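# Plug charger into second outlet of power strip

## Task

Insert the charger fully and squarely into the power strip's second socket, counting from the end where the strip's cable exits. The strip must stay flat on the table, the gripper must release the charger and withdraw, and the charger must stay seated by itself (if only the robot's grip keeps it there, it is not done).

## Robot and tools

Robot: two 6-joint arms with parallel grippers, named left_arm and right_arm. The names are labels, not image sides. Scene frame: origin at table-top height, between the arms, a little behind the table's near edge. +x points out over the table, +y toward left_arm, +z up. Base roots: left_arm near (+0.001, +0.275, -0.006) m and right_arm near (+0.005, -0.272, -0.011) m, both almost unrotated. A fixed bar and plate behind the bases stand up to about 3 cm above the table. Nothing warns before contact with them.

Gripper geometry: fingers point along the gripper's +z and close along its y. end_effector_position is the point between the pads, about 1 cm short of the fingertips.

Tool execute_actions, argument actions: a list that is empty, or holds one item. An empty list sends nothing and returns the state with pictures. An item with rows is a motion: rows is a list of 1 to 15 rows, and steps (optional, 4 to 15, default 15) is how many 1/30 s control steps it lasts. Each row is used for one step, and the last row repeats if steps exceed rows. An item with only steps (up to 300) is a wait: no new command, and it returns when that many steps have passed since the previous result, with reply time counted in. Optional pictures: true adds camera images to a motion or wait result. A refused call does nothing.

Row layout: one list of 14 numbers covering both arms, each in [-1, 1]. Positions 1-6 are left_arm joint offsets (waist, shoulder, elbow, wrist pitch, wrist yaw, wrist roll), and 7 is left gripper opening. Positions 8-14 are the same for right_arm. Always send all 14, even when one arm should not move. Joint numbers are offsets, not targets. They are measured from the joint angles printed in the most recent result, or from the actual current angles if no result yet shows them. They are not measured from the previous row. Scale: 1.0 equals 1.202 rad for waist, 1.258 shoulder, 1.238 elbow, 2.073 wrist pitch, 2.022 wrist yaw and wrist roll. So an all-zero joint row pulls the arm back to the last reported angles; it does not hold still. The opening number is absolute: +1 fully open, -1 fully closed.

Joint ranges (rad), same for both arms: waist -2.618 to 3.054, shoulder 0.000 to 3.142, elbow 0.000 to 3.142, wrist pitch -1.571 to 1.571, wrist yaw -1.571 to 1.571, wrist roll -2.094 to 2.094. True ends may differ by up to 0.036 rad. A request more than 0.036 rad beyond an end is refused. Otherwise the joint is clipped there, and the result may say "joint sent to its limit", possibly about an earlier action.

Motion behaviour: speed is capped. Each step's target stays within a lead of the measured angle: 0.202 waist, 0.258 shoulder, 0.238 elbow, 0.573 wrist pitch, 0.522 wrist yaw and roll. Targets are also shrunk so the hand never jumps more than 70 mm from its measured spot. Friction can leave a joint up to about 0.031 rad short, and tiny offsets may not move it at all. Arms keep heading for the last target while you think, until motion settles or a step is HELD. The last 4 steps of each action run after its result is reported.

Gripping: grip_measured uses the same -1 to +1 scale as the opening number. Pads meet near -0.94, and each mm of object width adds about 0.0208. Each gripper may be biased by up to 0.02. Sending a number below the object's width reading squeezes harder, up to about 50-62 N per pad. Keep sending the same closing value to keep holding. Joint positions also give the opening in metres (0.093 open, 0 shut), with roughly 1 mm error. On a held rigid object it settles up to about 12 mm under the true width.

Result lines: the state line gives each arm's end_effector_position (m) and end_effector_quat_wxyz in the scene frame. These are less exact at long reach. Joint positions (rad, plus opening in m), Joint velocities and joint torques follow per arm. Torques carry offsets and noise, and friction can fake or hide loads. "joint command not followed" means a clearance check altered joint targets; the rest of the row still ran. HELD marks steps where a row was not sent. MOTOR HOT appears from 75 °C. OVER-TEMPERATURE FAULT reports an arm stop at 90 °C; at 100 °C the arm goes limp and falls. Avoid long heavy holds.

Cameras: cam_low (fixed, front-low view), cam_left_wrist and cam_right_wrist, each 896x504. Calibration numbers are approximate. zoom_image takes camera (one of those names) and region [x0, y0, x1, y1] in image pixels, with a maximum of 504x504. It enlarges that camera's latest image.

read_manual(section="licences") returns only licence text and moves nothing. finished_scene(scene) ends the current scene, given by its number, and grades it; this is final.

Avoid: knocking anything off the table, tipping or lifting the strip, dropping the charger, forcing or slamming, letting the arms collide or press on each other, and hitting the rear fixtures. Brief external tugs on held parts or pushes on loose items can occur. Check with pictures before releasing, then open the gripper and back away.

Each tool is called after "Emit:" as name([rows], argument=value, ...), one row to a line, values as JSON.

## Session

Emit:
execute_actions(actions=[])

Scene clock: 0.00 s of 4500.00 s.
left_arm: end_effector_position=(+0.5145, +0.3219, +0.1055) grip_measured=+0.989 end_effector_quat_wxyz=(+0.637, -0.238, +0.724, +0.112) | right_arm: end_effector_position=(+0.4784, -0.1785, +0.2943) grip_measured=+1.000 end_effector_quat_wxyz=(+0.612, +0.358, +0.620, +0.335)
Joint positions: left_arm=[-0.107  2.071  0.913  0.931 -0.565 -0.256  0.093] | right_arm=[0.296 1.5   1.005 0.457 0.285 1.081 0.093]
Joint velocities: left_arm=[-0.017 -0.007 -0.002 -0.022  0.007  0.037 -0.   ] | right_arm=[-0.007  0.002  0.007  0.051 -0.022  0.081  0.   ]
Joint torques (N m, as the arm reports them, + toward a larger angle): no reading
Motor temperatures (°C, as the motors report them): left_arm=[30 34 33 32 30 33] | right_arm=[29 34 33 33 31 32]
camera_calibration (this result's frames):
cam_left_wrist: T_world_to_cam=[[0.483549, -0.863249, 0.144853, 0.00863506], [-0.437571, -0.381718, -0.81414, 0.47346], [0.758098, 0.330293, -0.562312, -0.351612], [0, 0, 0, 1]] pos_world=[0.469553, 0.304317, 0.186496]
cam_right_wrist: T_world_to_cam=[[-0.024556, -0.512263, -0.858478, 0.172584], [-0.416509, 0.785897, -0.45704, 0.512373], [0.9088, 0.346341, -0.232661, -0.22467], [0, 0, 0, 1]] pos_world=[0.421826, -0.236451, 0.330063]

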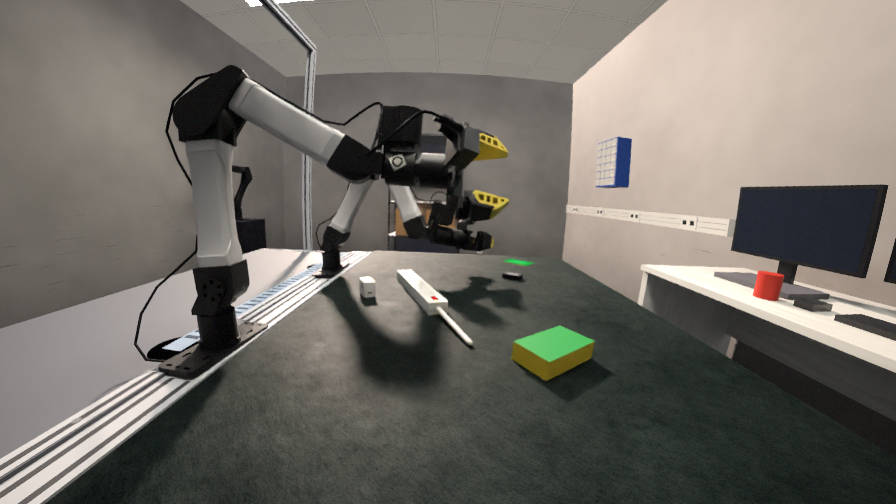

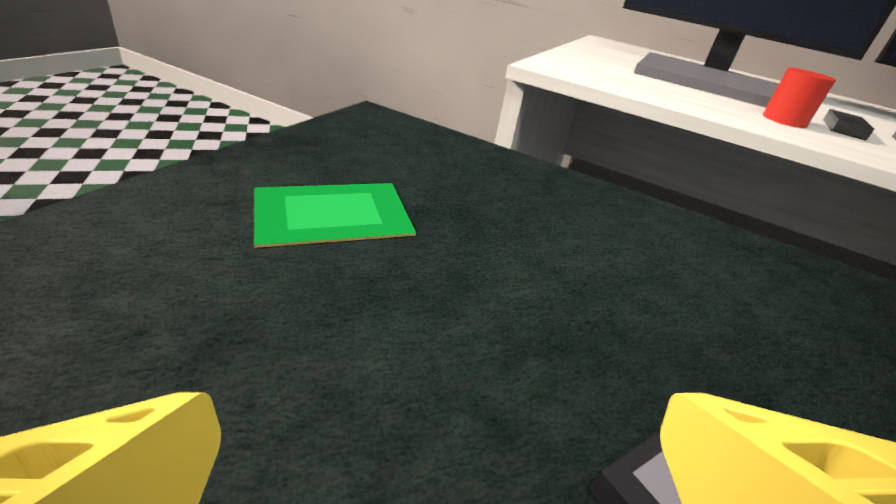

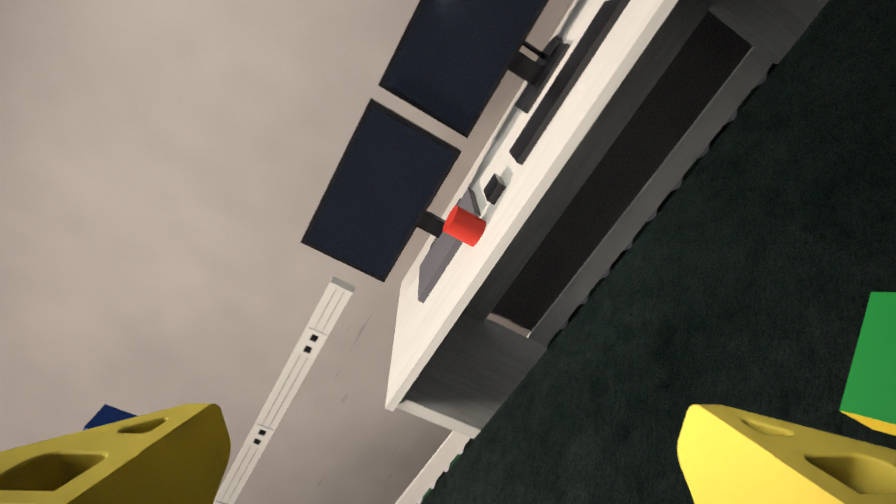

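Emit:
zoom_image(camera="cam_low", region=[340, 250, 490, 360])

Region (340, 250, 490, 360) of cam_low's 896x504 image, scaled by 3.360, with more detail than that image has; it fills the top 370 rows of this view, and the rest is white.

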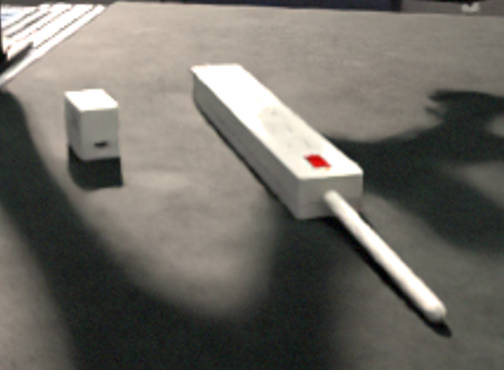

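Emit:
execute_actions([
  {"rows":[[-0.0027,-0.004,0.0056,-0.0082,0.003,0.0027,1,0,0.003,0.0053,-0.0053,-0.0018,-0.0081,1],[-0.0108,-0.016,0.0223,-0.0323,0.0121,0.0106,1,0.001,0.012,0.0209,-0.0208,-0.0071,-0.032,1],[-0.0238,-0.0354,0.0492,-0.0714,0.0267,0.0234,1,0.002,0.0266,0.0463,-0.0461,-0.0157,-0.0708,1],[-0.0413,-0.0613,0.0852,-0.1237,0.0462,0.0406,1,0.003,0.046,0.0802,-0.0798,-0.0272,-0.1227,1],[-0.0624,-0.0926,0.1288,-0.1869,0.0699,0.0613,1,0.004,0.0696,0.1212,-0.1206,-0.0411,-0.1855,1],[-0.0862,-0.128,0.178,-0.2583,0.0965,0.0848,1,0.006,0.0961,0.1675,-0.1667,-0.0567,-0.2563,1],[-0.1117,-0.1658,0.2307,-0.3347,0.1251,0.1098,1,0.007,0.1246,0.217,-0.216,-0.0735,-0.3321,1],[-0.1379,-0.2046,0.2846,-0.413,0.1543,0.1355,1,0.009,0.1536,0.2677,-0.2664,-0.0907,-0.4097,1],[-0.1634,-0.2424,0.3373,-0.4894,0.1829,0.1605,1,0.011,0.1821,0.3172,-0.3157,-0.1075,-0.4855,1],[-0.1872,-0.2778,0.3865,-0.5608,0.2096,0.184,1,0.0125,0.2087,0.3635,-0.3618,-0.1232,-0.5564,1],[-0.2083,-0.3091,0.4301,-0.624,0.2332,0.2047,1,0.014,0.2322,0.4045,-0.4026,-0.137,-0.6191,1],[-0.2258,-0.335,0.4661,-0.6763,0.2527,0.2219,1,0.015,0.2516,0.4384,-0.4363,-0.1485,-0.671,1],[-0.2388,-0.3544,0.493,-0.7154,0.2673,0.2347,1,0.016,0.2662,0.4638,-0.4616,-0.1571,-0.7098,1],[-0.2469,-0.3664,0.5097,-0.7396,0.2764,0.2426,1,0.0164,0.2752,0.4794,-0.4771,-0.1624,-0.7337,1],[-0.2496,-0.3704,0.5153,-0.7477,0.2794,0.2453,1,0.0166,0.2782,0.4847,-0.4824,-0.1642,-0.7418,1]],"steps":15},
], pictures=false)

Emit:
execute_actions([
  {"steps":10},
], pictures=false)

Scene clock: 13.33 s of 4500.00 s.
left_arm: end_effector_position=(+0.5433, +0.2176, +0.1933) grip_measured=+0.989 end_effector_quat_wxyz=(+0.607, -0.061, +0.790, +0.063) | right_arm: end_effector_position=(+0.5275, -0.1380, +0.2746) grip_measured=+1.000 end_effector_quat_wxyz=(+0.579, +0.081, +0.802, +0.126)
Joint positions: left_arm=[-0.241  1.883  1.188  0.384 -0.382 -0.09   0.093] | right_arm=[ 0.3    1.714  1.412 -0.008  0.132  0.406  0.093]
Joint velocities: left_arm=[-0.628 -0.95   0.999 -1.634  0.857  0.696 -0.   ] | right_arm=[ 0.071  0.95   1.639 -2.19  -0.769 -2.864  0.   ]
Joint torques (N m, as the arm reports them, + toward a larger angle): left_arm=[ -0.3  -13.05  10.5    2.44   0.02  -0.05] | right_arm=[ 0.88 -7.46  7.64  2.23 -0.19 -0.04]
Motor temperatures (°C, as the motors report them): left_arm=[30 38 34 35 30 33] | right_arm=[29 36 35 38 31 32]
Steps of this call (steps 1 to 90: nothing new was sent; then 9.97 s passed at rest; steps 91 to 101: the first 11 steps of this action). Readings (joint positions):
91: left_arm=[-0.107 2.071 0.913 0.930 -0.565 -0.256] | right_arm=[0.296 1.500 1.005 0.457 0.285 1.079]
92: left_arm=[-0.107 2.071 0.913 0.924 -0.564 -0.254] | right_arm=[0.296 1.500 1.006 0.453 0.285 1.070]
94: left_arm=[-0.112 2.060 0.933 0.852 -0.550 -0.238] | right_arm=[0.296 1.511 1.035 0.413 0.275 1.012]
98: left_arm=[-0.174 1.978 1.075 0.562 -0.464 -0.159] | right_arm=[0.296 1.609 1.228 0.213 0.209 0.703]
101: the state above

Scene clock: 13.67 s of 4500.00 s.
left_arm: end_effector_position=(+0.4544, +0.0960, +0.3567) grip_measured=+0.989 end_effector_quat_wxyz=(+0.588, +0.207, +0.781, -0.031) | right_arm: end_effector_position=(+0.5045, -0.1141, +0.1885) grip_measured=+1.000 end_effector_quat_wxyz=(+0.406, -0.277, +0.871, -0.016)
Joint positions: left_arm=[-0.414  1.578  1.55  -0.313 -0.072  0.168  0.093] | right_arm=[ 0.314  1.842  1.583 -0.473 -0.022 -0.304  0.093]
Joint velocities: left_arm=[-0.061 -0.515  0.247 -1.546  0.549  0.462  0.   ] | right_arm=[ 0.002 -0.017  0.002 -0.462 -0.154 -0.799  0.   ]
Joint torques (N m, as the arm reports them, + toward a larger angle): left_arm=[ 0.81 -3.22  7.71  1.45 -0.04  0.01] | right_arm=[ 0.37 -9.36  9.75  2.2  -0.26 -0.05]
Motor temperatures (°C, as the motors report them): left_arm=[30 38 34 35 30 33] | right_arm=[29 36 35 38 31 32]
Kept back: nothing.
Steps of this call (steps 1 to 4: the last 4 steps of your previous action; steps 5 to 10: the robot went on to your last target). Readings (joint positions):
1: left_arm=[-0.263 1.850 1.223 0.332 -0.353 -0.066] | right_arm=[0.302 1.746 1.464 -0.085 0.105 0.307]
2: left_arm=[-0.285 1.817 1.259 0.279 -0.324 -0.041] | right_arm=[0.305 1.774 1.509 -0.157 0.079 0.208]
4: left_arm=[-0.328 1.752 1.339 0.160 -0.261 0.012] | right_arm=[0.310 1.816 1.566 -0.280 0.037 0.010]
8: left_arm=[-0.400 1.628 1.518 -0.189 -0.118 0.132] | right_arm=[0.314 1.841 1.583 -0.432 -0.011 -0.242]
10: the state above

Emit:
execute_actions([
  {"rows":[[0.002,0.0215,0.001,-0.160,0.037,0.037,1,0.002,0.010,0.023,-0.039,-0.013,-0.064,1],[-0.0106,0.0215,0.001,-0.178,0.038,0.038,1,0.003,0.021,0.038,-0.054,-0.013,-0.084,1],[-0.0306,0.0215,0.001,-0.202,0.039,0.039,1,0.004,0.039,0.062,-0.078,-0.014,-0.117,1],[-0.0573,0.0215,0.001,-0.230,0.040,0.040,1,0.005,0.063,0.095,-0.110,-0.014,-0.160,1],[-0.0896,0.0215,0.001,-0.262,0.041,0.040,1,0.007,0.092,0.134,-0.148,-0.015,-0.213,1],[-0.1261,0.0215,0.001,-0.296,0.041,0.040,1,0.009,0.124,0.179,-0.192,-0.015,-0.273,1],[-0.1651,0.0215,0.001,-0.330,0.041,0.040,1,0.011,0.159,0.226,-0.239,-0.015,-0.337,1],[-0.205,0.0215,0.001,-0.362,0.041,0.040,1,0.013,0.195,0.275,-0.287,-0.015,-0.402,1],[-0.2441,0.0215,0.001,-0.391,0.041,0.040,1,0.015,0.230,0.323,-0.333,-0.015,-0.466,1],[-0.2805,0.0215,0.001,-0.415,0.041,0.040,1,0.017,0.263,0.367,-0.377,-0.015,-0.525,1],[-0.3128,0.0215,0.001,-0.434,0.041,0.040,1,0.018,0.291,0.406,-0.416,-0.015,-0.578,1],[-0.3395,0.0215,0.001,-0.448,0.041,0.040,1,0.019,0.315,0.439,-0.448,-0.015,-0.622,1],[-0.3595,0.0215,0.001,-0.456,0.041,0.040,1,0.020,0.333,0.463,-0.472,-0.015,-0.655,1],[-0.3718,0.0215,0.001,-0.459,0.041,0.040,1,0.021,0.344,0.478,-0.486,-0.015,-0.675,1],[-0.376,0.0215,0.001,-0.459,0.041,0.040,1,0.021,0.348,0.4834,-0.4913,-0.015,-0.6815,1]],"steps":15},
], pictures=false)

Emit:
execute_actions([
  {"steps":22},
], pictures=true)

Scene clock: 14.70 s of 4500.00 s.
left_arm: end_effector_position=(+0.3083, +0.0218, +0.2244) grip_measured=+0.989 end_effector_quat_wxyz=(+0.282, +0.426, +0.858, -0.051) | right_arm: end_effector_position=(+0.4979, -0.1088, +0.1453) grip_measured=+1.000 end_effector_quat_wxyz=(+0.222, -0.604, +0.760, -0.087)
Joint positions: left_arm=[-0.703  1.597  1.557 -0.971 -0.004  0.237  0.093] | right_arm=[ 0.324  2.11   1.999 -0.975 -0.044 -1.029  0.093]
Joint velocities: left_arm=[-1.448 -0.002 -0.002 -1.531 -0.007 -0.022  0.   ] | right_arm=[ 0.081  1.253  1.492 -2.161 -0.081 -2.821  0.   ]
Joint torques (N m, as the arm reports them, + toward a larger angle): left_arm=[-0.08 -6.92  8.03  1.35  0.14  0.04] | right_arm=[ 0.54 -9.96  6.89  1.15 -0.3  -0.01]
Motor temperatures (°C, as the motors report them): left_arm=[30 38 34 35 30 33] | right_arm=[29 36 36 38 31 32]
Steps of this call (steps 1 to 20: the robot went on to your last target; steps 21 to 31: the first 11 steps of this action). Readings (joint positions):
21: left_arm=[-0.414 1.597 1.557 -0.614 -0.010 0.231] | right_arm=[0.314 1.842 1.586 -0.529 -0.040 -0.414]
22: left_arm=[-0.414 1.597 1.557 -0.622 -0.010 0.232] | right_arm=[0.314 1.844 1.592 -0.538 -0.040 -0.423]
24: left_arm=[-0.425 1.597 1.557 -0.658 -0.009 0.233] | right_arm=[0.314 1.863 1.635 -0.580 -0.042 -0.473]
28: left_arm=[-0.554 1.597 1.557 -0.820 -0.010 0.236] | right_arm=[0.316 1.981 1.829 -0.766 -0.043 -0.738]
31: the state above

Scene clock: 15.43 s of 4500.00 s.
left_arm: end_effector_position=(+0.2175, +0.0174, +0.1937) grip_measured=+0.989 end_effector_quat_wxyz=(+0.140, +0.516, +0.844, -0.040) | right_arm: end_effector_position=(+0.4194, -0.1283, +0.0884) grip_measured=+1.000 end_effector_quat_wxyz=(+0.010, +0.835, -0.551, -0.008)
Joint positions: left_arm=[-0.874  1.597  1.557 -1.256  0.016  0.241  0.093] | right_arm=[ 0.338  2.285  2.167 -1.474 -0.047 -1.671  0.093]
Joint velocities: left_arm=[-0.012 -0.022 -0.012 -0.022 -0.022  0.081  0.   ] | right_arm=[-0.002  0.007 -0.017 -0.022 -0.007  0.007  0.   ]
Joint torques (N m, as the arm reports them, + toward a larger angle): left_arm=[ 0.73 -6.46  7.3   0.85  0.05  0.03] | right_arm=[  0.23 -12.44   7.64   0.13  -0.32  -0.06]
Motor temperatures (°C, as the motors report them): left_arm=[30 38 34 35 30 33] | right_arm=[29 37 36 37 31 32]
Kept back: nothing.
Steps of this call (steps 1 to 4: the last 4 steps of your previous action; steps 5 to 22: the robot went on to your last target). Readings (joint positions):
1: left_arm=[-0.752 1.597 1.557 -1.022 -0.000 0.238] | right_arm=[0.327 2.152 2.047 -1.049 -0.044 -1.128]
2: left_arm=[-0.795 1.597 1.557 -1.068 0.004 0.239] | right_arm=[0.330 2.190 2.086 -1.120 -0.045 -1.224]
4: left_arm=[-0.855 1.597 1.557 -1.142 0.012 0.241] | right_arm=[0.335 2.249 2.135 -1.241 -0.045 -1.383]
8: left_arm=[-0.874 1.597 1.557 -1.217 0.016 0.241] | right_arm=[0.338 2.285 2.150 -1.387 -0.046 -1.558]
22: the state above
camera_calibration (this result's frames):
cam_left_wrist: T_world_to_cam=[[-0.882613, -0.464424, -0.0728331, 0.208976], [-0.469998, 0.868541, 0.157281, 0.0962036], [-0.0097867, 0.17305, -0.984864, 0.275349], [0, 0, 0, 1]] pos_world=[0.232355, -0.0341527, 0.271271]
cam_right_wrist: T_world_to_cam=[[0.921896, 0.385911, -0.0343435, -0.334514], [0.3636, -0.83116, 0.420675, -0.258004], [0.133798, -0.400306, -0.906561, 0.0524777], [0, 0, 0, 1]] pos_world=[0.395176, -0.0643425, 0.144622]

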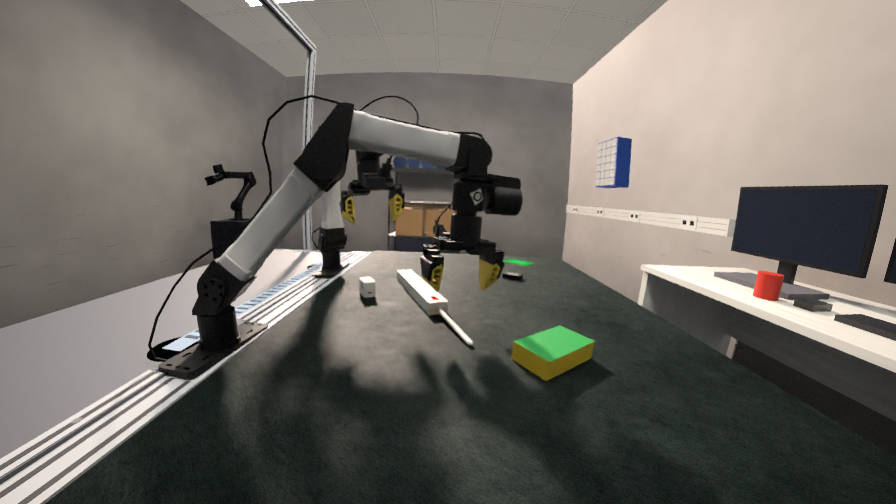

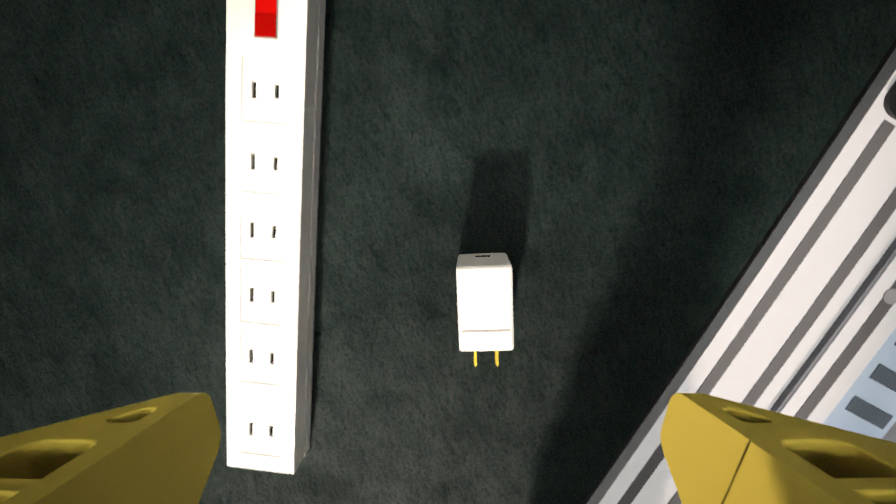

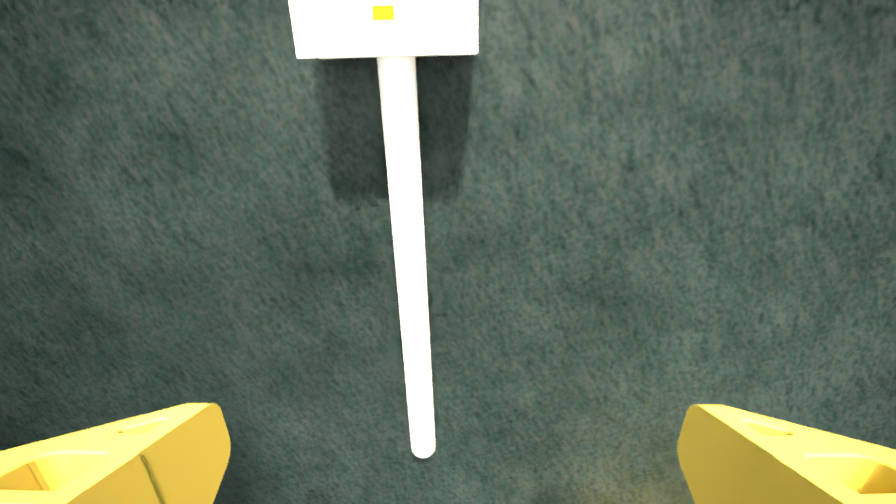

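Emit:
zoom_image(camera="cam_left_wrist", region=[430, 240, 550, 380])

Emit:
zoom_image(camera="cam_left_wrist", region=[200, 0, 350, 200])

Region (430, 240, 550, 380) of cam_left_wrist's 896x504 image, scaled by 3.600, with more detail than that image has; it fills the left 432 columns of this view, and the rest is white.

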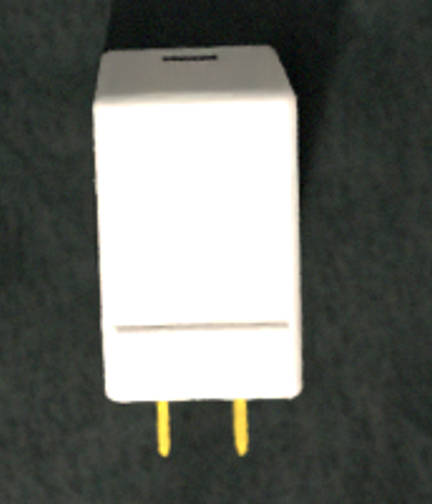

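Region (200, 0, 350, 200) of cam_left_wrist's 896x504 image, scaled by 2.520, with more detail than that image has; it fills the left 378 columns of this view, and the rest is white.

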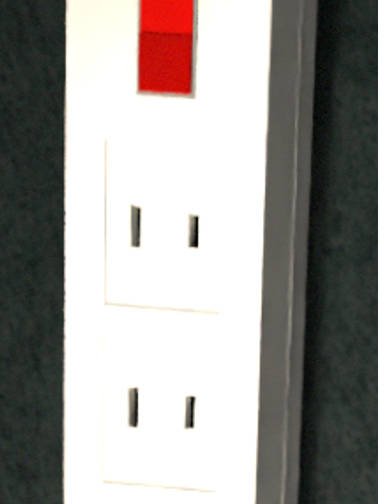

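Emit:
execute_actions([
  {"rows":[[-0.0007,0.0047,0.002,-0.002,-0.001,-0.001,1,0,0,0,0,0,0,1],[-0.0027,0.0184,0.0078,-0.008,-0.003,-0.004,1,0,0,0,0,0,0,1],[-0.0059,0.0408,0.0172,-0.0173,-0.005,-0.0086,1,0,0,0,0,0,0,1],[-0.0103,0.0706,0.0298,-0.0296,-0.007,-0.0147,1,0,0,0,0,0,0,1],[-0.0155,0.1067,0.045,-0.0438,-0.009,-0.0218,1,0,0,0,0,0,0,1],[-0.0214,0.1475,0.0622,-0.0591,-0.011,-0.0294,1,0,0,0,0,0,0,1],[-0.0278,0.1911,0.0806,-0.0744,-0.013,-0.037,1,0,0,0,0,0,0,1],[-0.0342,0.2358,0.0994,-0.0887,-0.015,-0.0441,1,0,0,0,0,0,0,1],[-0.0406,0.2794,0.1178,-0.1009,-0.017,-0.0502,1,0,0,0,0,0,0,1],[-0.0465,0.3202,0.135,-0.1103,-0.019,-0.0549,1,0,0,0,0,0,0,1],[-0.0517,0.3563,0.1502,-0.1162,-0.020,-0.0578,1,0,0,0,0,0,0,1],[-0.0561,0.3861,0.1628,-0.1182,-0.020,-0.0588,1,0,0,0,0,0,0,1],[-0.0593,0.4085,0.1722,-0.1182,-0.020,-0.0588,1,0,0,0,0,0,0,1],[-0.0613,0.4222,0.178,-0.1182,-0.020,-0.0588,1,0,0,0,0,0,0,1],[-0.062,0.4269,0.18,-0.1182,-0.020,-0.0588,1,0,0,0,0,0,0,1]],"steps":15},
], pictures=false)

Emit:
execute_actions([
  {"steps":14},
], pictures=true)

Scene clock: 18.13 s of 4500.00 s.
left_arm: end_effector_position=(+0.2179, +0.0032, +0.1196) grip_measured=+0.989 end_effector_quat_wxyz=(-0.018, +0.507, +0.862, +0.021) | right_arm: end_effector_position=(+0.4188, -0.1285, +0.0884) grip_measured=+1.000 end_effector_quat_wxyz=(+0.011, +0.836, -0.549, -0.009)
Joint positions: left_arm=[-0.913  1.931  1.697 -1.401 -0.001  0.174  0.093] | right_arm=[ 0.338  2.285  2.167 -1.476 -0.047 -1.676  0.093]
Joint velocities: left_arm=[-0.227  1.746  0.51  -0.476 -0.066 -0.242 -0.   ] | right_arm=[ 0.007  0.002 -0.022  0.051  0.007 -0.037  0.   ]
Joint torques (N m, as the arm reports them, + toward a larger angle): left_arm=[-0.62 -9.28  8.28  0.   -0.03 -0.13] | right_arm=[  0.17 -12.02   6.45   0.3   -0.27   0.03]
Motor temperatures (°C, as the motors report them): left_arm=[30 38 34 34 30 33] | right_arm=[29 38 36 37 31 32]
Steps of this call (steps 1 to 30: the robot went on to your last target; steps 31 to 70: nothing new was sent; steps 71 to 81: the first 11 steps of this action). Readings (joint positions):
71: left_arm=[-0.874 1.597 1.557 -1.258 0.016 0.241] | right_arm=[0.338 2.285 2.167 -1.476 -0.047 -1.676]
72: left_arm=[-0.874 1.597 1.557 -1.258 0.016 0.241] | right_arm=[0.338 2.285 2.167 -1.476 -0.047 -1.676]
74: left_arm=[-0.874 1.610 1.563 -1.273 0.016 0.237] | right_arm=[0.338 2.285 2.167 -1.476 -0.047 -1.676]
78: left_arm=[-0.889 1.754 1.636 -1.347 0.008 0.205] | right_arm=[0.338 2.285 2.167 -1.476 -0.047 -1.676]
81: the state above

Scene clock: 18.60 s of 4500.00 s.
left_arm: end_effector_position=(+0.2062, +0.0051, +0.0639) grip_measured=+0.989 end_effector_quat_wxyz=(-0.128, +0.497, +0.855, +0.073) | right_arm: end_effector_position=(+0.4188, -0.1285, +0.0884) grip_measured=+1.000 end_effector_quat_wxyz=(+0.011, +0.836, -0.549, -0.009)
Joint positions: left_arm=[-0.945  2.15   1.756 -1.486 -0.011  0.134  0.093] | right_arm=[ 0.338  2.285  2.167 -1.476 -0.047 -1.676  0.093]
Joint velocities: left_arm=[ 0.007 -0.012 -0.012 -0.11  -0.007 -0.037 -0.001] | right_arm=[ 0.002 -0.002 -0.032  0.051 -0.022 -0.007  0.   ]
Joint torques (N m, as the arm reports them, + toward a larger angle): left_arm=[  0.06 -12.79   8.75  -0.56  -0.02  -0.11] | right_arm=[  0.16 -11.99   6.43   0.31  -0.28   0.02]
Motor temperatures (°C, as the motors report them): left_arm=[30 38 34 34 30 33] | right_arm=[29 38 36 37 31 32]
Kept back: nothing.
Steps of this call (steps 1 to 4: the last 4 steps of your previous action; steps 5 to 14: the robot went on to your last target). Readings (joint positions):
1: left_arm=[-0.921 1.989 1.712 -1.415 -0.003 0.166] | right_arm=[0.338 2.285 2.167 -1.476 -0.047 -1.676]
2: left_arm=[-0.928 2.042 1.724 -1.425 -0.004 0.159] | right_arm=[0.338 2.285 2.167 -1.476 -0.047 -1.676]
4: left_arm=[-0.939 2.121 1.735 -1.439 -0.006 0.149] | right_arm=[0.338 2.285 2.167 -1.476 -0.047 -1.676]
8: left_arm=[-0.945 2.160 1.738 -1.465 -0.008 0.139] | right_arm=[0.338 2.285 2.167 -1.476 -0.047 -1.676]
14: the state above
camera_calibration (this result's frames):
cam_left_wrist: T_world_to_cam=[[-0.867404, -0.497557, 0.00687845, 0.175811], [-0.364822, 0.645282, 0.671205, 0.0685459], [-0.338401, 0.579696, -0.74124, 0.199674], [0, 0, 0, 1]] pos_world=[0.245076, -0.0725052, 0.100788]
cam_right_wrist: T_world_to_cam=[[0.919929, 0.390338, -0.0369863, -0.332244], [0.368699, -0.829107, 0.42029, -0.259785], [0.133389, -0.400273, -0.906636, 0.0526804], [0, 0, 0, 1]] pos_world=[0.394396, -0.0646159, 0.144659]

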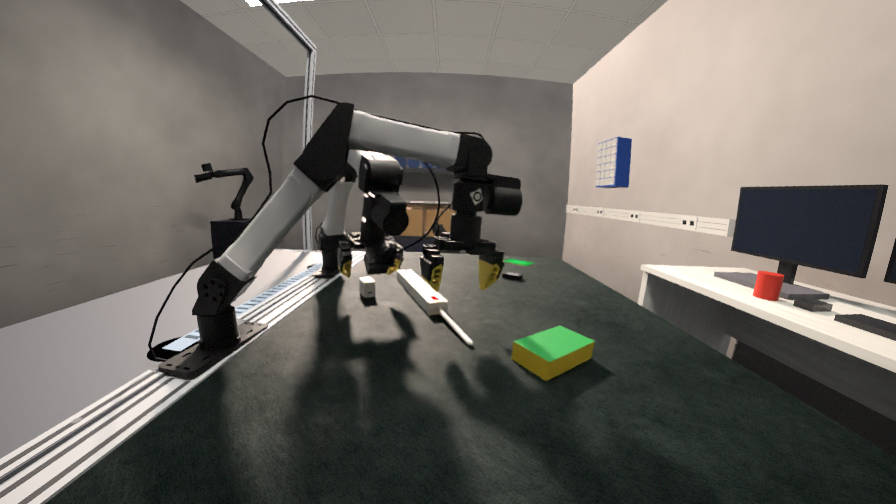

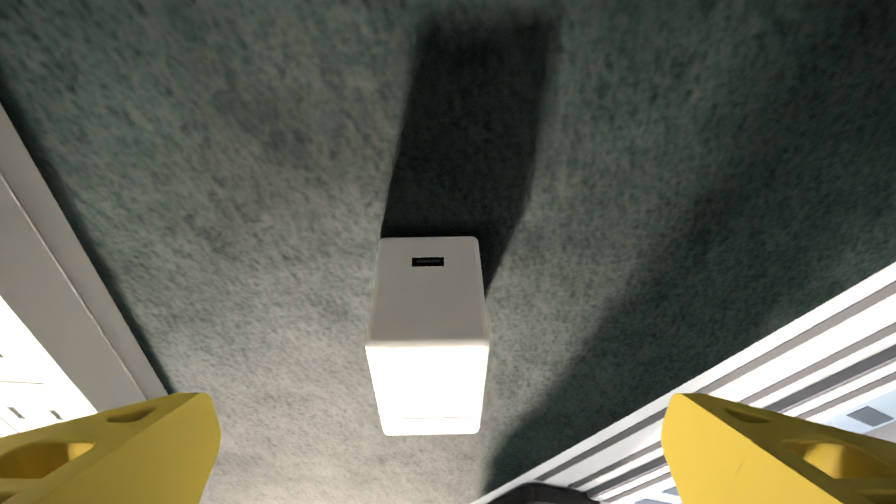

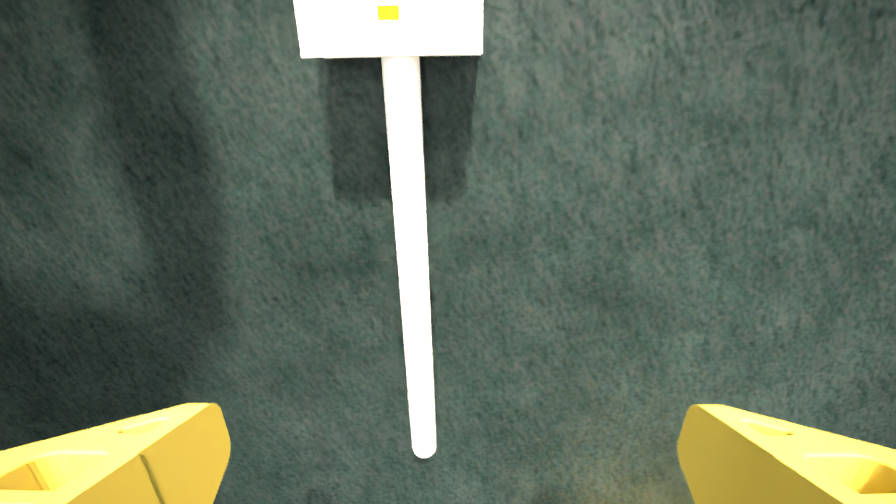

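Emit:
execute_actions([
  {"rows":[[0.006,-0.014,-0.008,0.004,0,0.003,1,0,0,0,0,0,0,1],[0.011,-0.017,-0.018,0.014,0,0.005,0.95,0,0,0,0,0,0,1],[0.015,-0.020,-0.030,0.025,0,0.007,0.9,0,0,0,0,0,0,1],[0.0175,-0.023,-0.044,0.036,0,0.007,0.85,0,0,0,0,0,0,1],[0.0175,-0.026,-0.060,0.047,0,0.007,0.8,0,0,0,0,0,0,1],[0.0175,-0.029,-0.077,0.058,0,0.007,0.75,0,0,0,0,0,0,1],[0.0175,-0.031,-0.094,0.068,0,0.007,0.7,0,0,0,0,0,0,1],[0.0175,-0.033,-0.111,0.077,0,0.007,0.65,0,0,0,0,0,0,1],[0.0175,-0.035,-0.126,0.085,0,0.007,0.6,0,0,0,0,0,0,1],[0.0175,-0.036,-0.139,0.091,0,0.007,0.54,0,0,0,0,0,0,1],[0.0175,-0.037,-0.150,0.095,0,0.007,0.48,0,0,0,0,0,0,1],[0.0175,-0.0374,-0.158,0.097,0,0.007,0.42,0,0,0,0,0,0,1],[0.0175,-0.0374,-0.164,0.0974,0,0.007,0.36,0,0,0,0,0,0,1],[0.0175,-0.0374,-0.167,0.0974,0,0.007,0.30,0,0,0,0,0,0,1],[0.0175,-0.0374,-0.1688,0.0974,0,0.007,0.25,0,0,0,0,0,0,1]],"steps":15},
], pictures=false)

Emit:
execute_actions([
  {"steps":12},
], pictures=true)

Scene clock: 20.83 s of 4500.00 s.
left_arm: end_effector_position=(+0.2039, +0.0134, +0.0397) grip_measured=+0.510 end_effector_quat_wxyz=(-0.121, +0.497, +0.857, +0.070) | right_arm: end_effector_position=(+0.4188, -0.1285, +0.0884) grip_measured=+1.000 end_effector_quat_wxyz=(+0.011, +0.836, -0.549, -0.009)
Joint positions: left_arm=[-0.938  2.123  1.619 -1.362 -0.012  0.138  0.07 ] | right_arm=[ 0.338  2.285  2.167 -1.476 -0.047 -1.676  0.093]
Joint velocities: left_arm=[ 0.012 -0.002 -0.52   0.374 -0.022  0.051 -0.059] | right_arm=[-0.012  0.007 -0.017  0.007 -0.022  0.051  0.   ]
Joint torques (N m, as the arm reports them, + toward a larger angle): left_arm=[  1.12 -12.96   5.05  -0.3    0.06   0.1 ] | right_arm=[  0.16 -11.98   6.43   0.28  -0.27  -0.03]
Motor temperatures (°C, as the motors report them): left_arm=[30 39 34 34 30 33] | right_arm=[29 39 36 36 31 32]
Steps of this call (steps 1 to 30: the robot went on to your last target; steps 31 to 56: nothing new was sent; steps 57 to 67: the first 11 steps of this action). Readings (joint positions):
57: left_arm=[-0.945 2.150 1.756 -1.493 -0.012 0.132] | right_arm=[0.338 2.285 2.167 -1.476 -0.047 -1.676]
58: left_arm=[-0.945 2.150 1.756 -1.491 -0.012 0.132] | right_arm=[0.338 2.285 2.167 -1.476 -0.047 -1.676]
60: left_arm=[-0.944 2.145 1.745 -1.471 -0.012 0.135] | right_arm=[0.338 2.285 2.167 -1.476 -0.047 -1.676]
64: left_arm=[-0.939 2.127 1.677 -1.407 -0.012 0.137] | right_arm=[0.338 2.285 2.167 -1.476 -0.047 -1.676]
67: the state above

Scene clock: 21.23 s of 4500.00 s.
left_arm: end_effector_position=(+0.2031, +0.0150, +0.0266) grip_measured=+0.252 end_effector_quat_wxyz=(-0.118, +0.497, +0.857, +0.068) | right_arm: end_effector_position=(+0.4188, -0.1285, +0.0884) grip_measured=+1.000 end_effector_quat_wxyz=(+0.011, +0.836, -0.549, -0.009)
Joint positions: left_arm=[-0.938  2.123  1.567 -1.302 -0.012  0.139  0.057] | right_arm=[ 0.338  2.285  2.167 -1.476 -0.047 -1.676  0.093]
Joint velocities: left_arm=[-0.007  0.007  0.012  0.022 -0.037 -0.051  0.001] | right_arm=[ 0.022  0.002  0.007  0.037 -0.066 -0.066  0.   ]
Joint torques (N m, as the arm reports them, + toward a larger angle): left_arm=[  1.15 -12.95   4.38  -0.21   0.08   0.04] | right_arm=[  0.11 -12.02   6.44   0.29  -0.27  -0.02]
Motor temperatures (°C, as the motors report them): left_arm=[30 39 34 34 30 33] | right_arm=[29 39 36 36 31 32]
Kept back: nothing.
Steps of this call (steps 1 to 4: the last 4 steps of your previous action; steps 5 to 12: the robot went on to your last target). Readings (joint positions):
1: left_arm=[-0.938 2.123 1.603 -1.349 -0.012 0.138] | right_arm=[0.338 2.285 2.167 -1.476 -0.047 -1.676]
2: left_arm=[-0.938 2.123 1.589 -1.339 -0.012 0.138] | right_arm=[0.338 2.285 2.167 -1.476 -0.047 -1.676]
4: left_arm=[-0.938 2.123 1.572 -1.326 -0.012 0.139] | right_arm=[0.338 2.285 2.167 -1.476 -0.047 -1.676]
8: left_arm=[-0.938 2.123 1.567 -1.311 -0.012 0.139] | right_arm=[0.338 2.285 2.167 -1.476 -0.047 -1.676]
12: the state above
camera_calibration (this result's frames):
cam_left_wrist: T_world_to_cam=[[-0.866635, -0.498921, 0.00469481, 0.178188], [-0.374582, 0.656813, 0.654435, 0.0883314], [-0.329595, 0.565397, -0.756104, 0.164011], [0, 0, 0, 1]] pos_world=[0.241569, -0.0618468, 0.0653659]
cam_right_wrist: T_world_to_cam=[[0.919929, 0.390338, -0.0369863, -0.332244], [0.368699, -0.829107, 0.42029, -0.259785], [0.133389, -0.400273, -0.906636, 0.0526804], [0, 0, 0, 1]] pos_world=[0.394396, -0.0646159, 0.144659]

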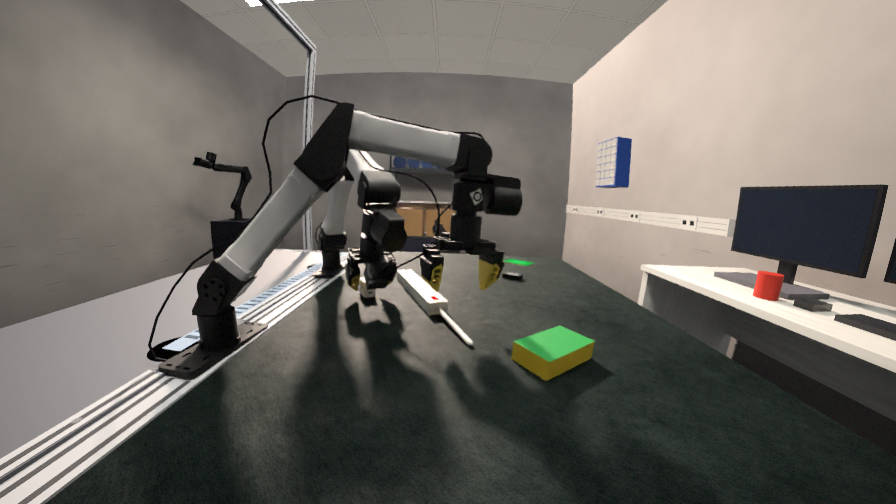

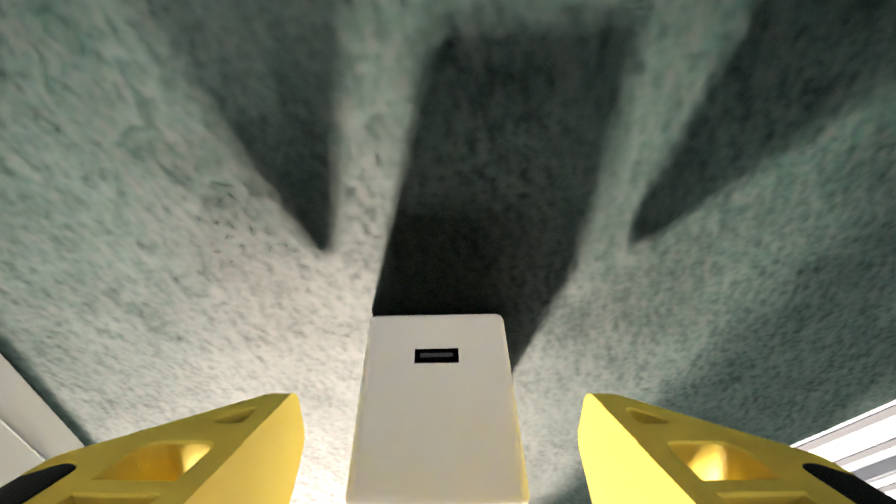

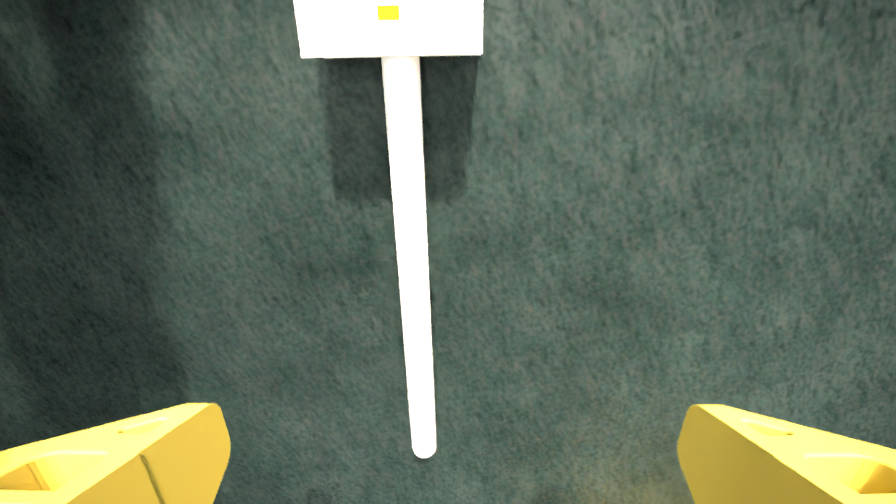

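Emit:
execute_actions(actions=[])

Scene clock: 22.27 s of 4500.00 s.
left_arm: end_effector_position=(+0.2038, +0.0142, +0.0263) grip_measured=+0.252 end_effector_quat_wxyz=(-0.116, +0.498, +0.857, +0.067) | right_arm: end_effector_position=(+0.4188, -0.1285, +0.0884) grip_measured=+1.000 end_effector_quat_wxyz=(+0.011, +0.836, -0.549, -0.009)
Joint positions: left_arm=[-0.938  2.123  1.567 -1.298 -0.012  0.139  0.057] | right_arm=[ 0.338  2.285  2.167 -1.476 -0.047 -1.676  0.093]
Joint velocities: left_arm=[-0.007 -0.017  0.002 -0.066 -0.037  0.022 -0.   ] | right_arm=[ 0.002  0.007  0.002  0.007  0.007 -0.007  0.   ]
Joint torques (N m, as the arm reports them, + toward a larger angle): left_arm=[  1.12 -12.84   4.58  -0.22   0.08   0.05] | right_arm=[  0.12 -12.     6.43   0.28  -0.28  -0.03]
Motor temperatures (°C, as the motors report them): left_arm=[30 40 34 34 30 33] | right_arm=[29 40 36 36 31 32]
Kept back: nothing.
Steps of this call (steps 1 to 30: the robot went on to your last target; step 31: nothing new was sent). Readings (joint positions):
1: left_arm=[-0.938 2.123 1.567 -1.301 -0.012 0.139] | right_arm=[0.338 2.285 2.167 -1.476 -0.047 -1.676]
2: left_arm=[-0.938 2.123 1.567 -1.300 -0.012 0.139] | right_arm=[0.338 2.285 2.167 -1.476 -0.047 -1.676]
4: left_arm=[-0.938 2.123 1.567 -1.299 -0.012 0.139] | right_arm=[0.338 2.285 2.167 -1.476 -0.047 -1.676]
8: left_arm=[-0.938 2.123 1.567 -1.298 -0.012 0.139] | right_arm=[0.338 2.285 2.167 -1.476 -0.047 -1.676]
31: the state above
All arms were judged still, so your last target was given up. Only a new action makes them travel on or press farther. Fingers that are still opening or closing keep moving.
camera_calibration (this result's frames):
cam_left_wrist: T_world_to_cam=[[-0.866888, -0.498485, 0.00418483, 0.178399], [-0.376027, 0.659395, 0.651001, 0.0896728], [-0.327273, 0.562771, -0.759066, 0.164125], [0, 0, 0, 1]] pos_world=[0.242085, -0.0625653, 0.0654578]
cam_right_wrist: T_world_to_cam=[[0.919929, 0.390338, -0.0369863, -0.332244], [0.368699, -0.829107, 0.42029, -0.259785], [0.133389, -0.400273, -0.906636, 0.0526804], [0, 0, 0, 1]] pos_world=[0.394396, -0.0646159, 0.144659]

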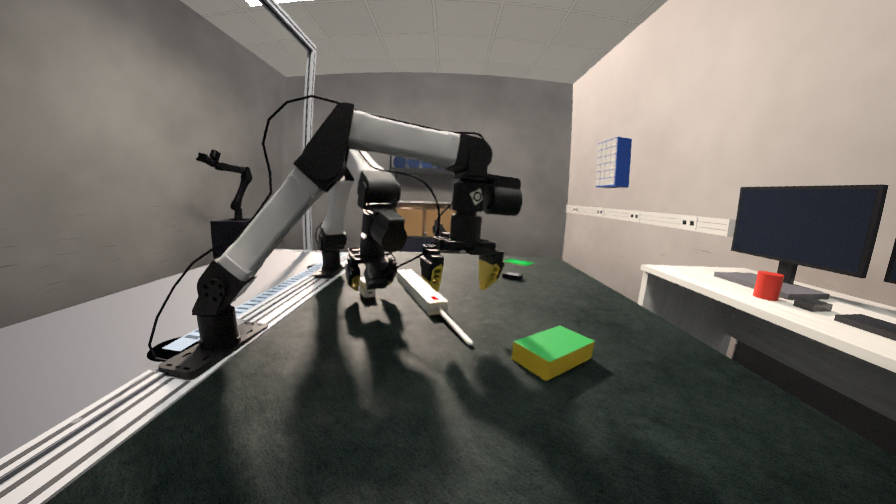

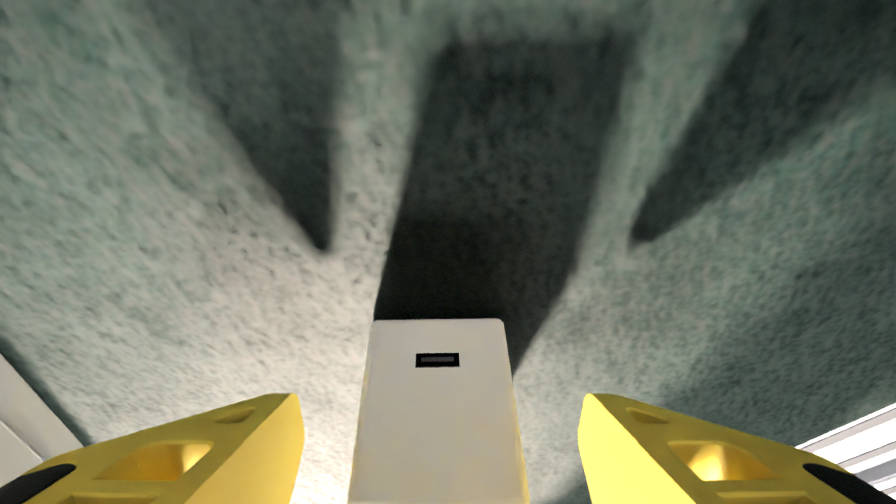

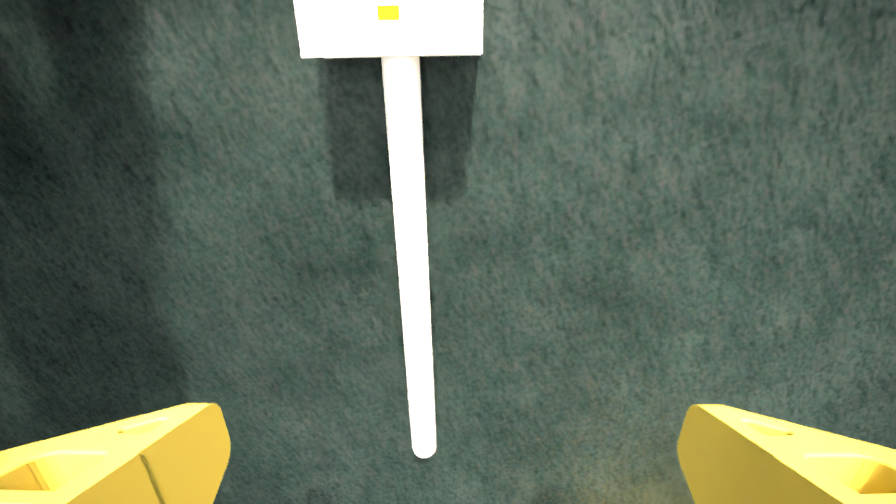

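Emit:
execute_actions([
  {"rows": [[0,0,0,0,0,0,0.15,0,0,0,0,0,0,1],[0,0,0,0,0,0,0.05,0,0,0,0,0,0,1],[0,0,0,0,0,0,-0.05,0,0,0,0,0,0,1],[0,0,0,0,0,0,-0.15,0,0,0,0,0,0,1],[0,0,0,0,0,0,-0.23,0,0,0,0,0,0,1],[0,0,0,0,0,0,-0.3,0,0,0,0,0,0,1],[0,0,0,0,0,0,-0.36,0,0,0,0,0,0,1],[0,0,0,0,0,0,-0.42,0,0,0,0,0,0,1],[0,0,0,0,0,0,-0.5,0,0,0,0,0,0,1],[0,0,0,0,0,0,-0.58,0,0,0,0,0,0,1],[0,0,0,0,0,0,-0.65,0,0,0,0,0,0,1]], "steps": 15},
], pictures=true)

Scene clock: 22.97 s of 4500.00 s.
left_arm: end_effector_position=(+0.2038, +0.0142, +0.0263) grip_measured=-0.486 end_effector_quat_wxyz=(-0.116, +0.498, +0.857, +0.067) | right_arm: end_effector_position=(+0.4188, -0.1285, +0.0884) grip_measured=+1.000 end_effector_quat_wxyz=(+0.011, +0.836, -0.549, -0.009)
Joint positions: left_arm=[-0.938  2.123  1.567 -1.298 -0.012  0.139  0.022] | right_arm=[ 0.338  2.285  2.167 -1.476 -0.047 -1.676  0.093]
Joint velocities: left_arm=[-0.002 -0.007 -0.002 -0.007  0.022 -0.066 -0.001] | right_arm=[-0.007 -0.017 -0.007  0.095 -0.007  0.022  0.   ]
Joint torques (N m, as the arm reports them, + toward a larger angle): left_arm=[  0.13 -11.2    6.49  -0.36   0.06  -0.04] | right_arm=[  0.15 -12.     6.42   0.29  -0.28  -0.03]
Motor temperatures (°C, as the motors report them): left_arm=[30 40 34 34 30 33] | right_arm=[29 40 36 36 31 32]
Steps of this call (steps 1 to 10: nothing new was sent; steps 11 to 21: the first 11 steps of this action). Readings (joint positions):
11: left_arm=[-0.938 2.123 1.567 -1.298 -0.012 0.139] | right_arm=[0.338 2.285 2.167 -1.476 -0.047 -1.676]
12: left_arm=[-0.938 2.123 1.567 -1.298 -0.012 0.139] | right_arm=[0.338 2.285 2.167 -1.476 -0.047 -1.676]
14: left_arm=[-0.938 2.123 1.567 -1.298 -0.012 0.139] | right_arm=[0.338 2.285 2.167 -1.476 -0.047 -1.676]
18: left_arm=[-0.938 2.123 1.567 -1.298 -0.012 0.139] | right_arm=[0.338 2.285 2.167 -1.476 -0.047 -1.676]
21: the state above
camera_calibration (this result's frames):
cam_left_wrist: T_world_to_cam=[[-0.866888, -0.498485, 0.00418483, 0.178399], [-0.376027, 0.659395, 0.651001, 0.0896728], [-0.327273, 0.562771, -0.759066, 0.164125], [0, 0, 0, 1]] pos_world=[0.242085, -0.0625653, 0.0654578]
cam_right_wrist: T_world_to_cam=[[0.919929, 0.390338, -0.0369863, -0.332244], [0.368699, -0.829107, 0.42029, -0.259785], [0.133389, -0.400273, -0.906636, 0.0526804], [0, 0, 0, 1]] pos_world=[0.394396, -0.0646159, 0.144659]

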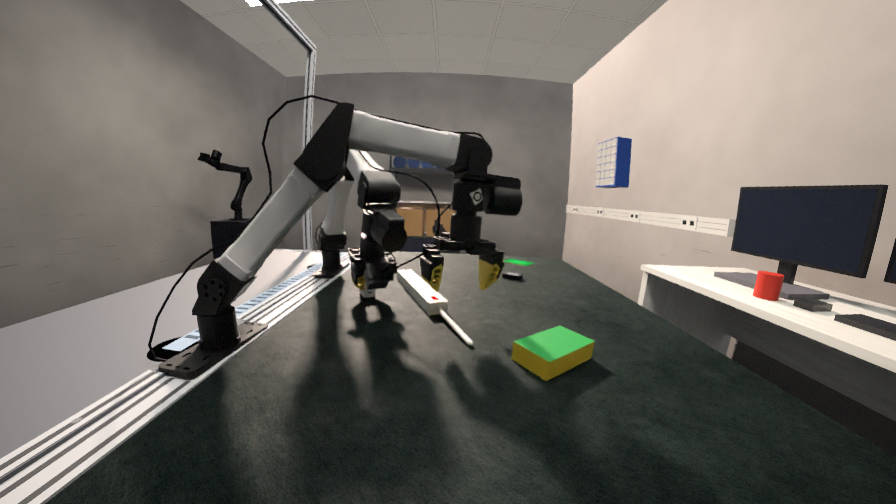

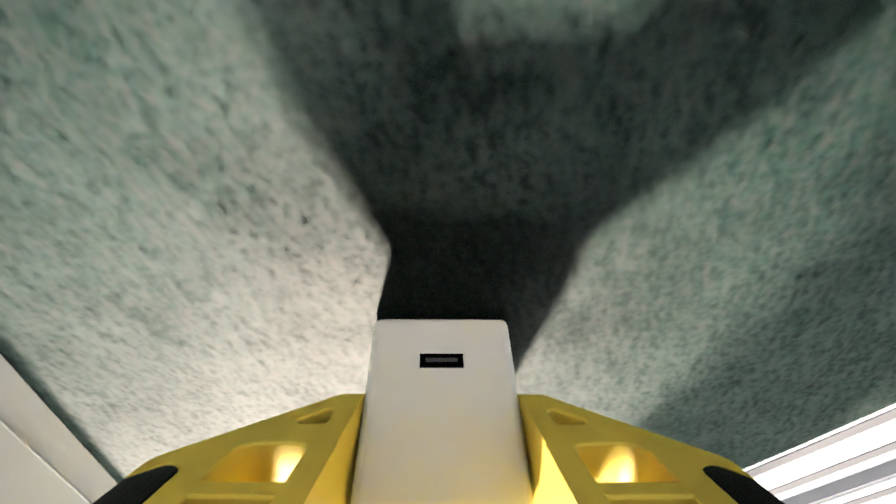

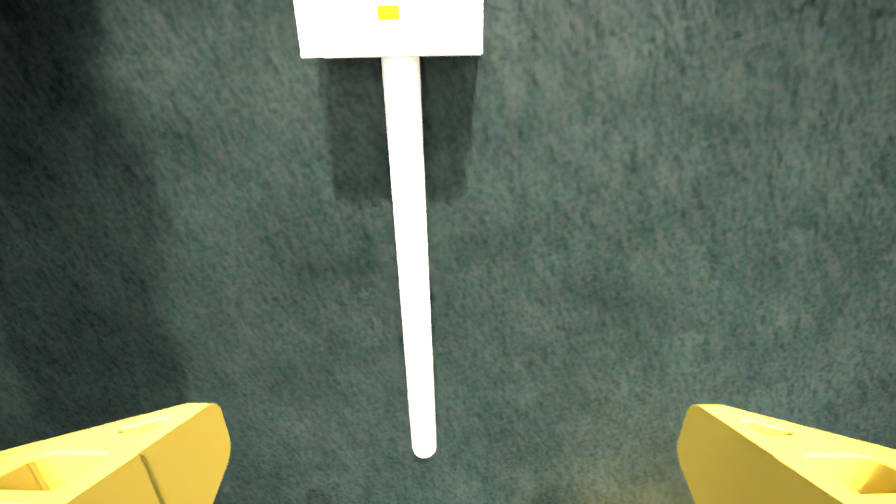

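Emit:
execute_actions([
  {"rows": [[0,-0.0024,0,0,0,0,-0.65,0,0,0,0,0,0,1],[0,-0.0094,0,0,0,0,-0.65,0,0,0,0,0,0,1],[0,-0.0207,0,0,0,0,-0.65,0,0,0,0,0,0,1],[0,-0.036,0,0,0,0,-0.65,0,0,0,0,0,0,1],[0,-0.054,0,0,0,0,-0.65,0,0,0,0,0,0,1],[0.003,-0.075,0,0,0,0,-0.65,0,0,0,0,0,0,1],[0.008,-0.097,0,0,0,0,-0.65,0,0,0,0,0,0,1],[0.016,-0.12,0,0.004,0,0,-0.65,0,0,0,0,0,0,1],[0.028,-0.142,0,0.01,0,0,-0.65,0,0,0,0,0,0,1],[0.043,-0.163,-0.003,0.02,0,0,-0.65,0,0,0,0,0,0,1],[0.061,-0.183,-0.008,0.033,0.003,0,-0.65,0,0,0,0,0,0,1],[0.082,-0.202,-0.016,0.049,0.008,0,-0.65,0,0,0,0,0,0,1],[0.105,-0.22,-0.027,0.068,0.014,0,-0.65,0,0,0,0,0,0,1],[0.13,-0.237,-0.04,0.089,0.021,0,-0.65,0,0,0,0,0,0,1],[0.157,-0.253,-0.055,0.112,0.029,0,-0.65,0,0,0,0,0,0,1]], "steps": 15},
])

Scene clock: 26.90 s of 4500.00 s.
left_arm: end_effector_position=(+0.2147, +0.0064, +0.0746) grip_measured=-0.486 end_effector_quat_wxyz=(-0.038, +0.495, +0.868, +0.033) | right_arm: end_effector_position=(+0.4188, -0.1285, +0.0884) grip_measured=+1.000 end_effector_quat_wxyz=(+0.011, +0.836, -0.549, -0.009)
Joint positions: left_arm=[-0.921  1.969  1.567 -1.28  -0.009  0.139  0.022] | right_arm=[ 0.338  2.285  2.167 -1.476 -0.047 -1.676  0.093]
Joint velocities: left_arm=[ 0.32  -0.955 -0.007  0.256  0.022  0.007  0.001] | right_arm=[-0.007 -0.002 -0.017 -0.022 -0.051 -0.022  0.   ]
Joint torques (N m, as the arm reports them, + toward a larger angle): left_arm=[  2.89 -11.82   6.09   0.25   0.    -0.05] | right_arm=[  0.16 -11.98   6.43   0.28  -0.28  -0.02]
Motor temperatures (°C, as the motors report them): left_arm=[30 41 35 33 30 33] | right_arm=[29 42 37 36 31 32]
Steps of this call (steps 1 to 4: the last 4 steps of your previous action; steps 5 to 15: the robot went on to your last target; steps 16 to 90: nothing new was sent; then 0.57 s passed at rest; steps 91 to 101: the first 11 steps of this action). Readings (joint positions):
91: left_arm=[-0.938 2.123 1.567 -1.298 -0.012 0.139] | right_arm=[0.338 2.285 2.167 -1.476 -0.047 -1.676]
92: left_arm=[-0.938 2.123 1.567 -1.298 -0.012 0.139] | right_arm=[0.338 2.285 2.167 -1.476 -0.047 -1.676]
94: left_arm=[-0.938 2.121 1.567 -1.297 -0.012 0.139] | right_arm=[0.338 2.285 2.167 -1.476 -0.047 -1.676]
98: left_arm=[-0.938 2.063 1.567 -1.295 -0.012 0.139] | right_arm=[0.338 2.285 2.167 -1.476 -0.047 -1.676]
101: the state above

Emit:
execute_actions([
  {"rows": [[0.157,-0.134,-0.058,0.119,0.033,0.001,-0.65,0,0,0,0,0,0,1],[0.175,-0.139,-0.064,0.141,0.041,0.002,-0.65,0,0,0,0,0,0,1],[0.198,-0.146,-0.073,0.168,0.05,0.004,-0.65,0,0,0,0,0,0,1],[0.225,-0.155,-0.086,0.2,0.061,0.005,-0.65,0,0,0,0,0,0,1],[0.257,-0.165,-0.103,0.238,0.074,0.007,-0.65,0,0,0,0,0,0,1],[0.289,-0.175,-0.124,0.276,0.087,0.01,-0.65,0,0,0,0,0,0,1],[0.321,-0.185,-0.149,0.313,0.1,0.012,-0.65,0,0,0,0,0,0,1],[0.353,-0.195,-0.178,0.351,0.113,0.014,-0.65,0,0,0,0,0,0,1],[0.39,-0.204,-0.21,0.394,0.127,0.016,-0.65,0,0,0,0,0,0,1],[0.426,-0.212,-0.245,0.437,0.142,0.019,-0.65,0,0,0,0,0,0,1],[0.463,-0.219,-0.282,0.48,0.157,0.021,-0.65,0,0,0,0,0,0,1],[0.499,-0.225,-0.32,0.523,0.172,0.023,-0.65,0,0,0,0,0,0,1],[0.536,-0.23,-0.36,0.566,0.186,0.026,-0.65,0,0,0,0,0,0,1],[0.568,-0.234,-0.4,0.604,0.199,0.028,-0.65,0,0,0,0,0,0,1],[0.6,-0.238,-0.44,0.642,0.212,0.03,-0.65,0,0,0,0,0,0,1]], "steps": 15},
])

Scene clock: 27.90 s of 4500.00 s.
left_arm: end_effector_position=(+0.3774, +0.0634, +0.1279) grip_measured=-0.486 end_effector_quat_wxyz=(+0.263, +0.306, +0.906, -0.127) | right_arm: end_effector_position=(+0.4188, -0.1285, +0.0884) grip_measured=+1.000 end_effector_quat_wxyz=(+0.011, +0.836, -0.549, -0.009)
Joint positions: left_arm=[-0.452  1.732  1.31  -0.608  0.203  0.158  0.022] | right_arm=[ 0.338  2.285  2.167 -1.476 -0.047 -1.676  0.093]
Joint velocities: left_arm=[ 1.346 -0.393 -1.165  2.278  0.667  0.139 -0.   ] | right_arm=[-0.002 -0.012 -0.022  0.051 -0.007 -0.037  0.   ]
Joint torques (N m, as the arm reports them, + toward a larger angle): left_arm=[  0.53 -10.26   6.57   1.27   0.17   0.05] | right_arm=[  0.13 -11.98   6.42   0.28  -0.28  -0.02]
Motor temperatures (°C, as the motors report them): left_arm=[30 41 35 33 30 33] | right_arm=[29 42 37 36 31 32]
Steps of this call (steps 1 to 4: the last 4 steps of your previous action; steps 5 to 19: the robot went on to your last target; steps 20 to 30: the first 11 steps of this action). Readings (joint positions):
20: left_arm=[-0.742 1.804 1.518 -1.083 0.038 0.139] | right_arm=[0.338 2.285 2.167 -1.476 -0.047 -1.676]
21: left_arm=[-0.741 1.804 1.516 -1.073 0.043 0.139] | right_arm=[0.338 2.285 2.167 -1.476 -0.047 -1.676]
23: left_arm=[-0.722 1.802 1.501 -1.024 0.066 0.140] | right_arm=[0.338 2.285 2.167 -1.476 -0.047 -1.676]
27: left_arm=[-0.592 1.772 1.415 -0.822 0.140 0.148] | right_arm=[0.338 2.285 2.167 -1.476 -0.047 -1.676]
30: the state above


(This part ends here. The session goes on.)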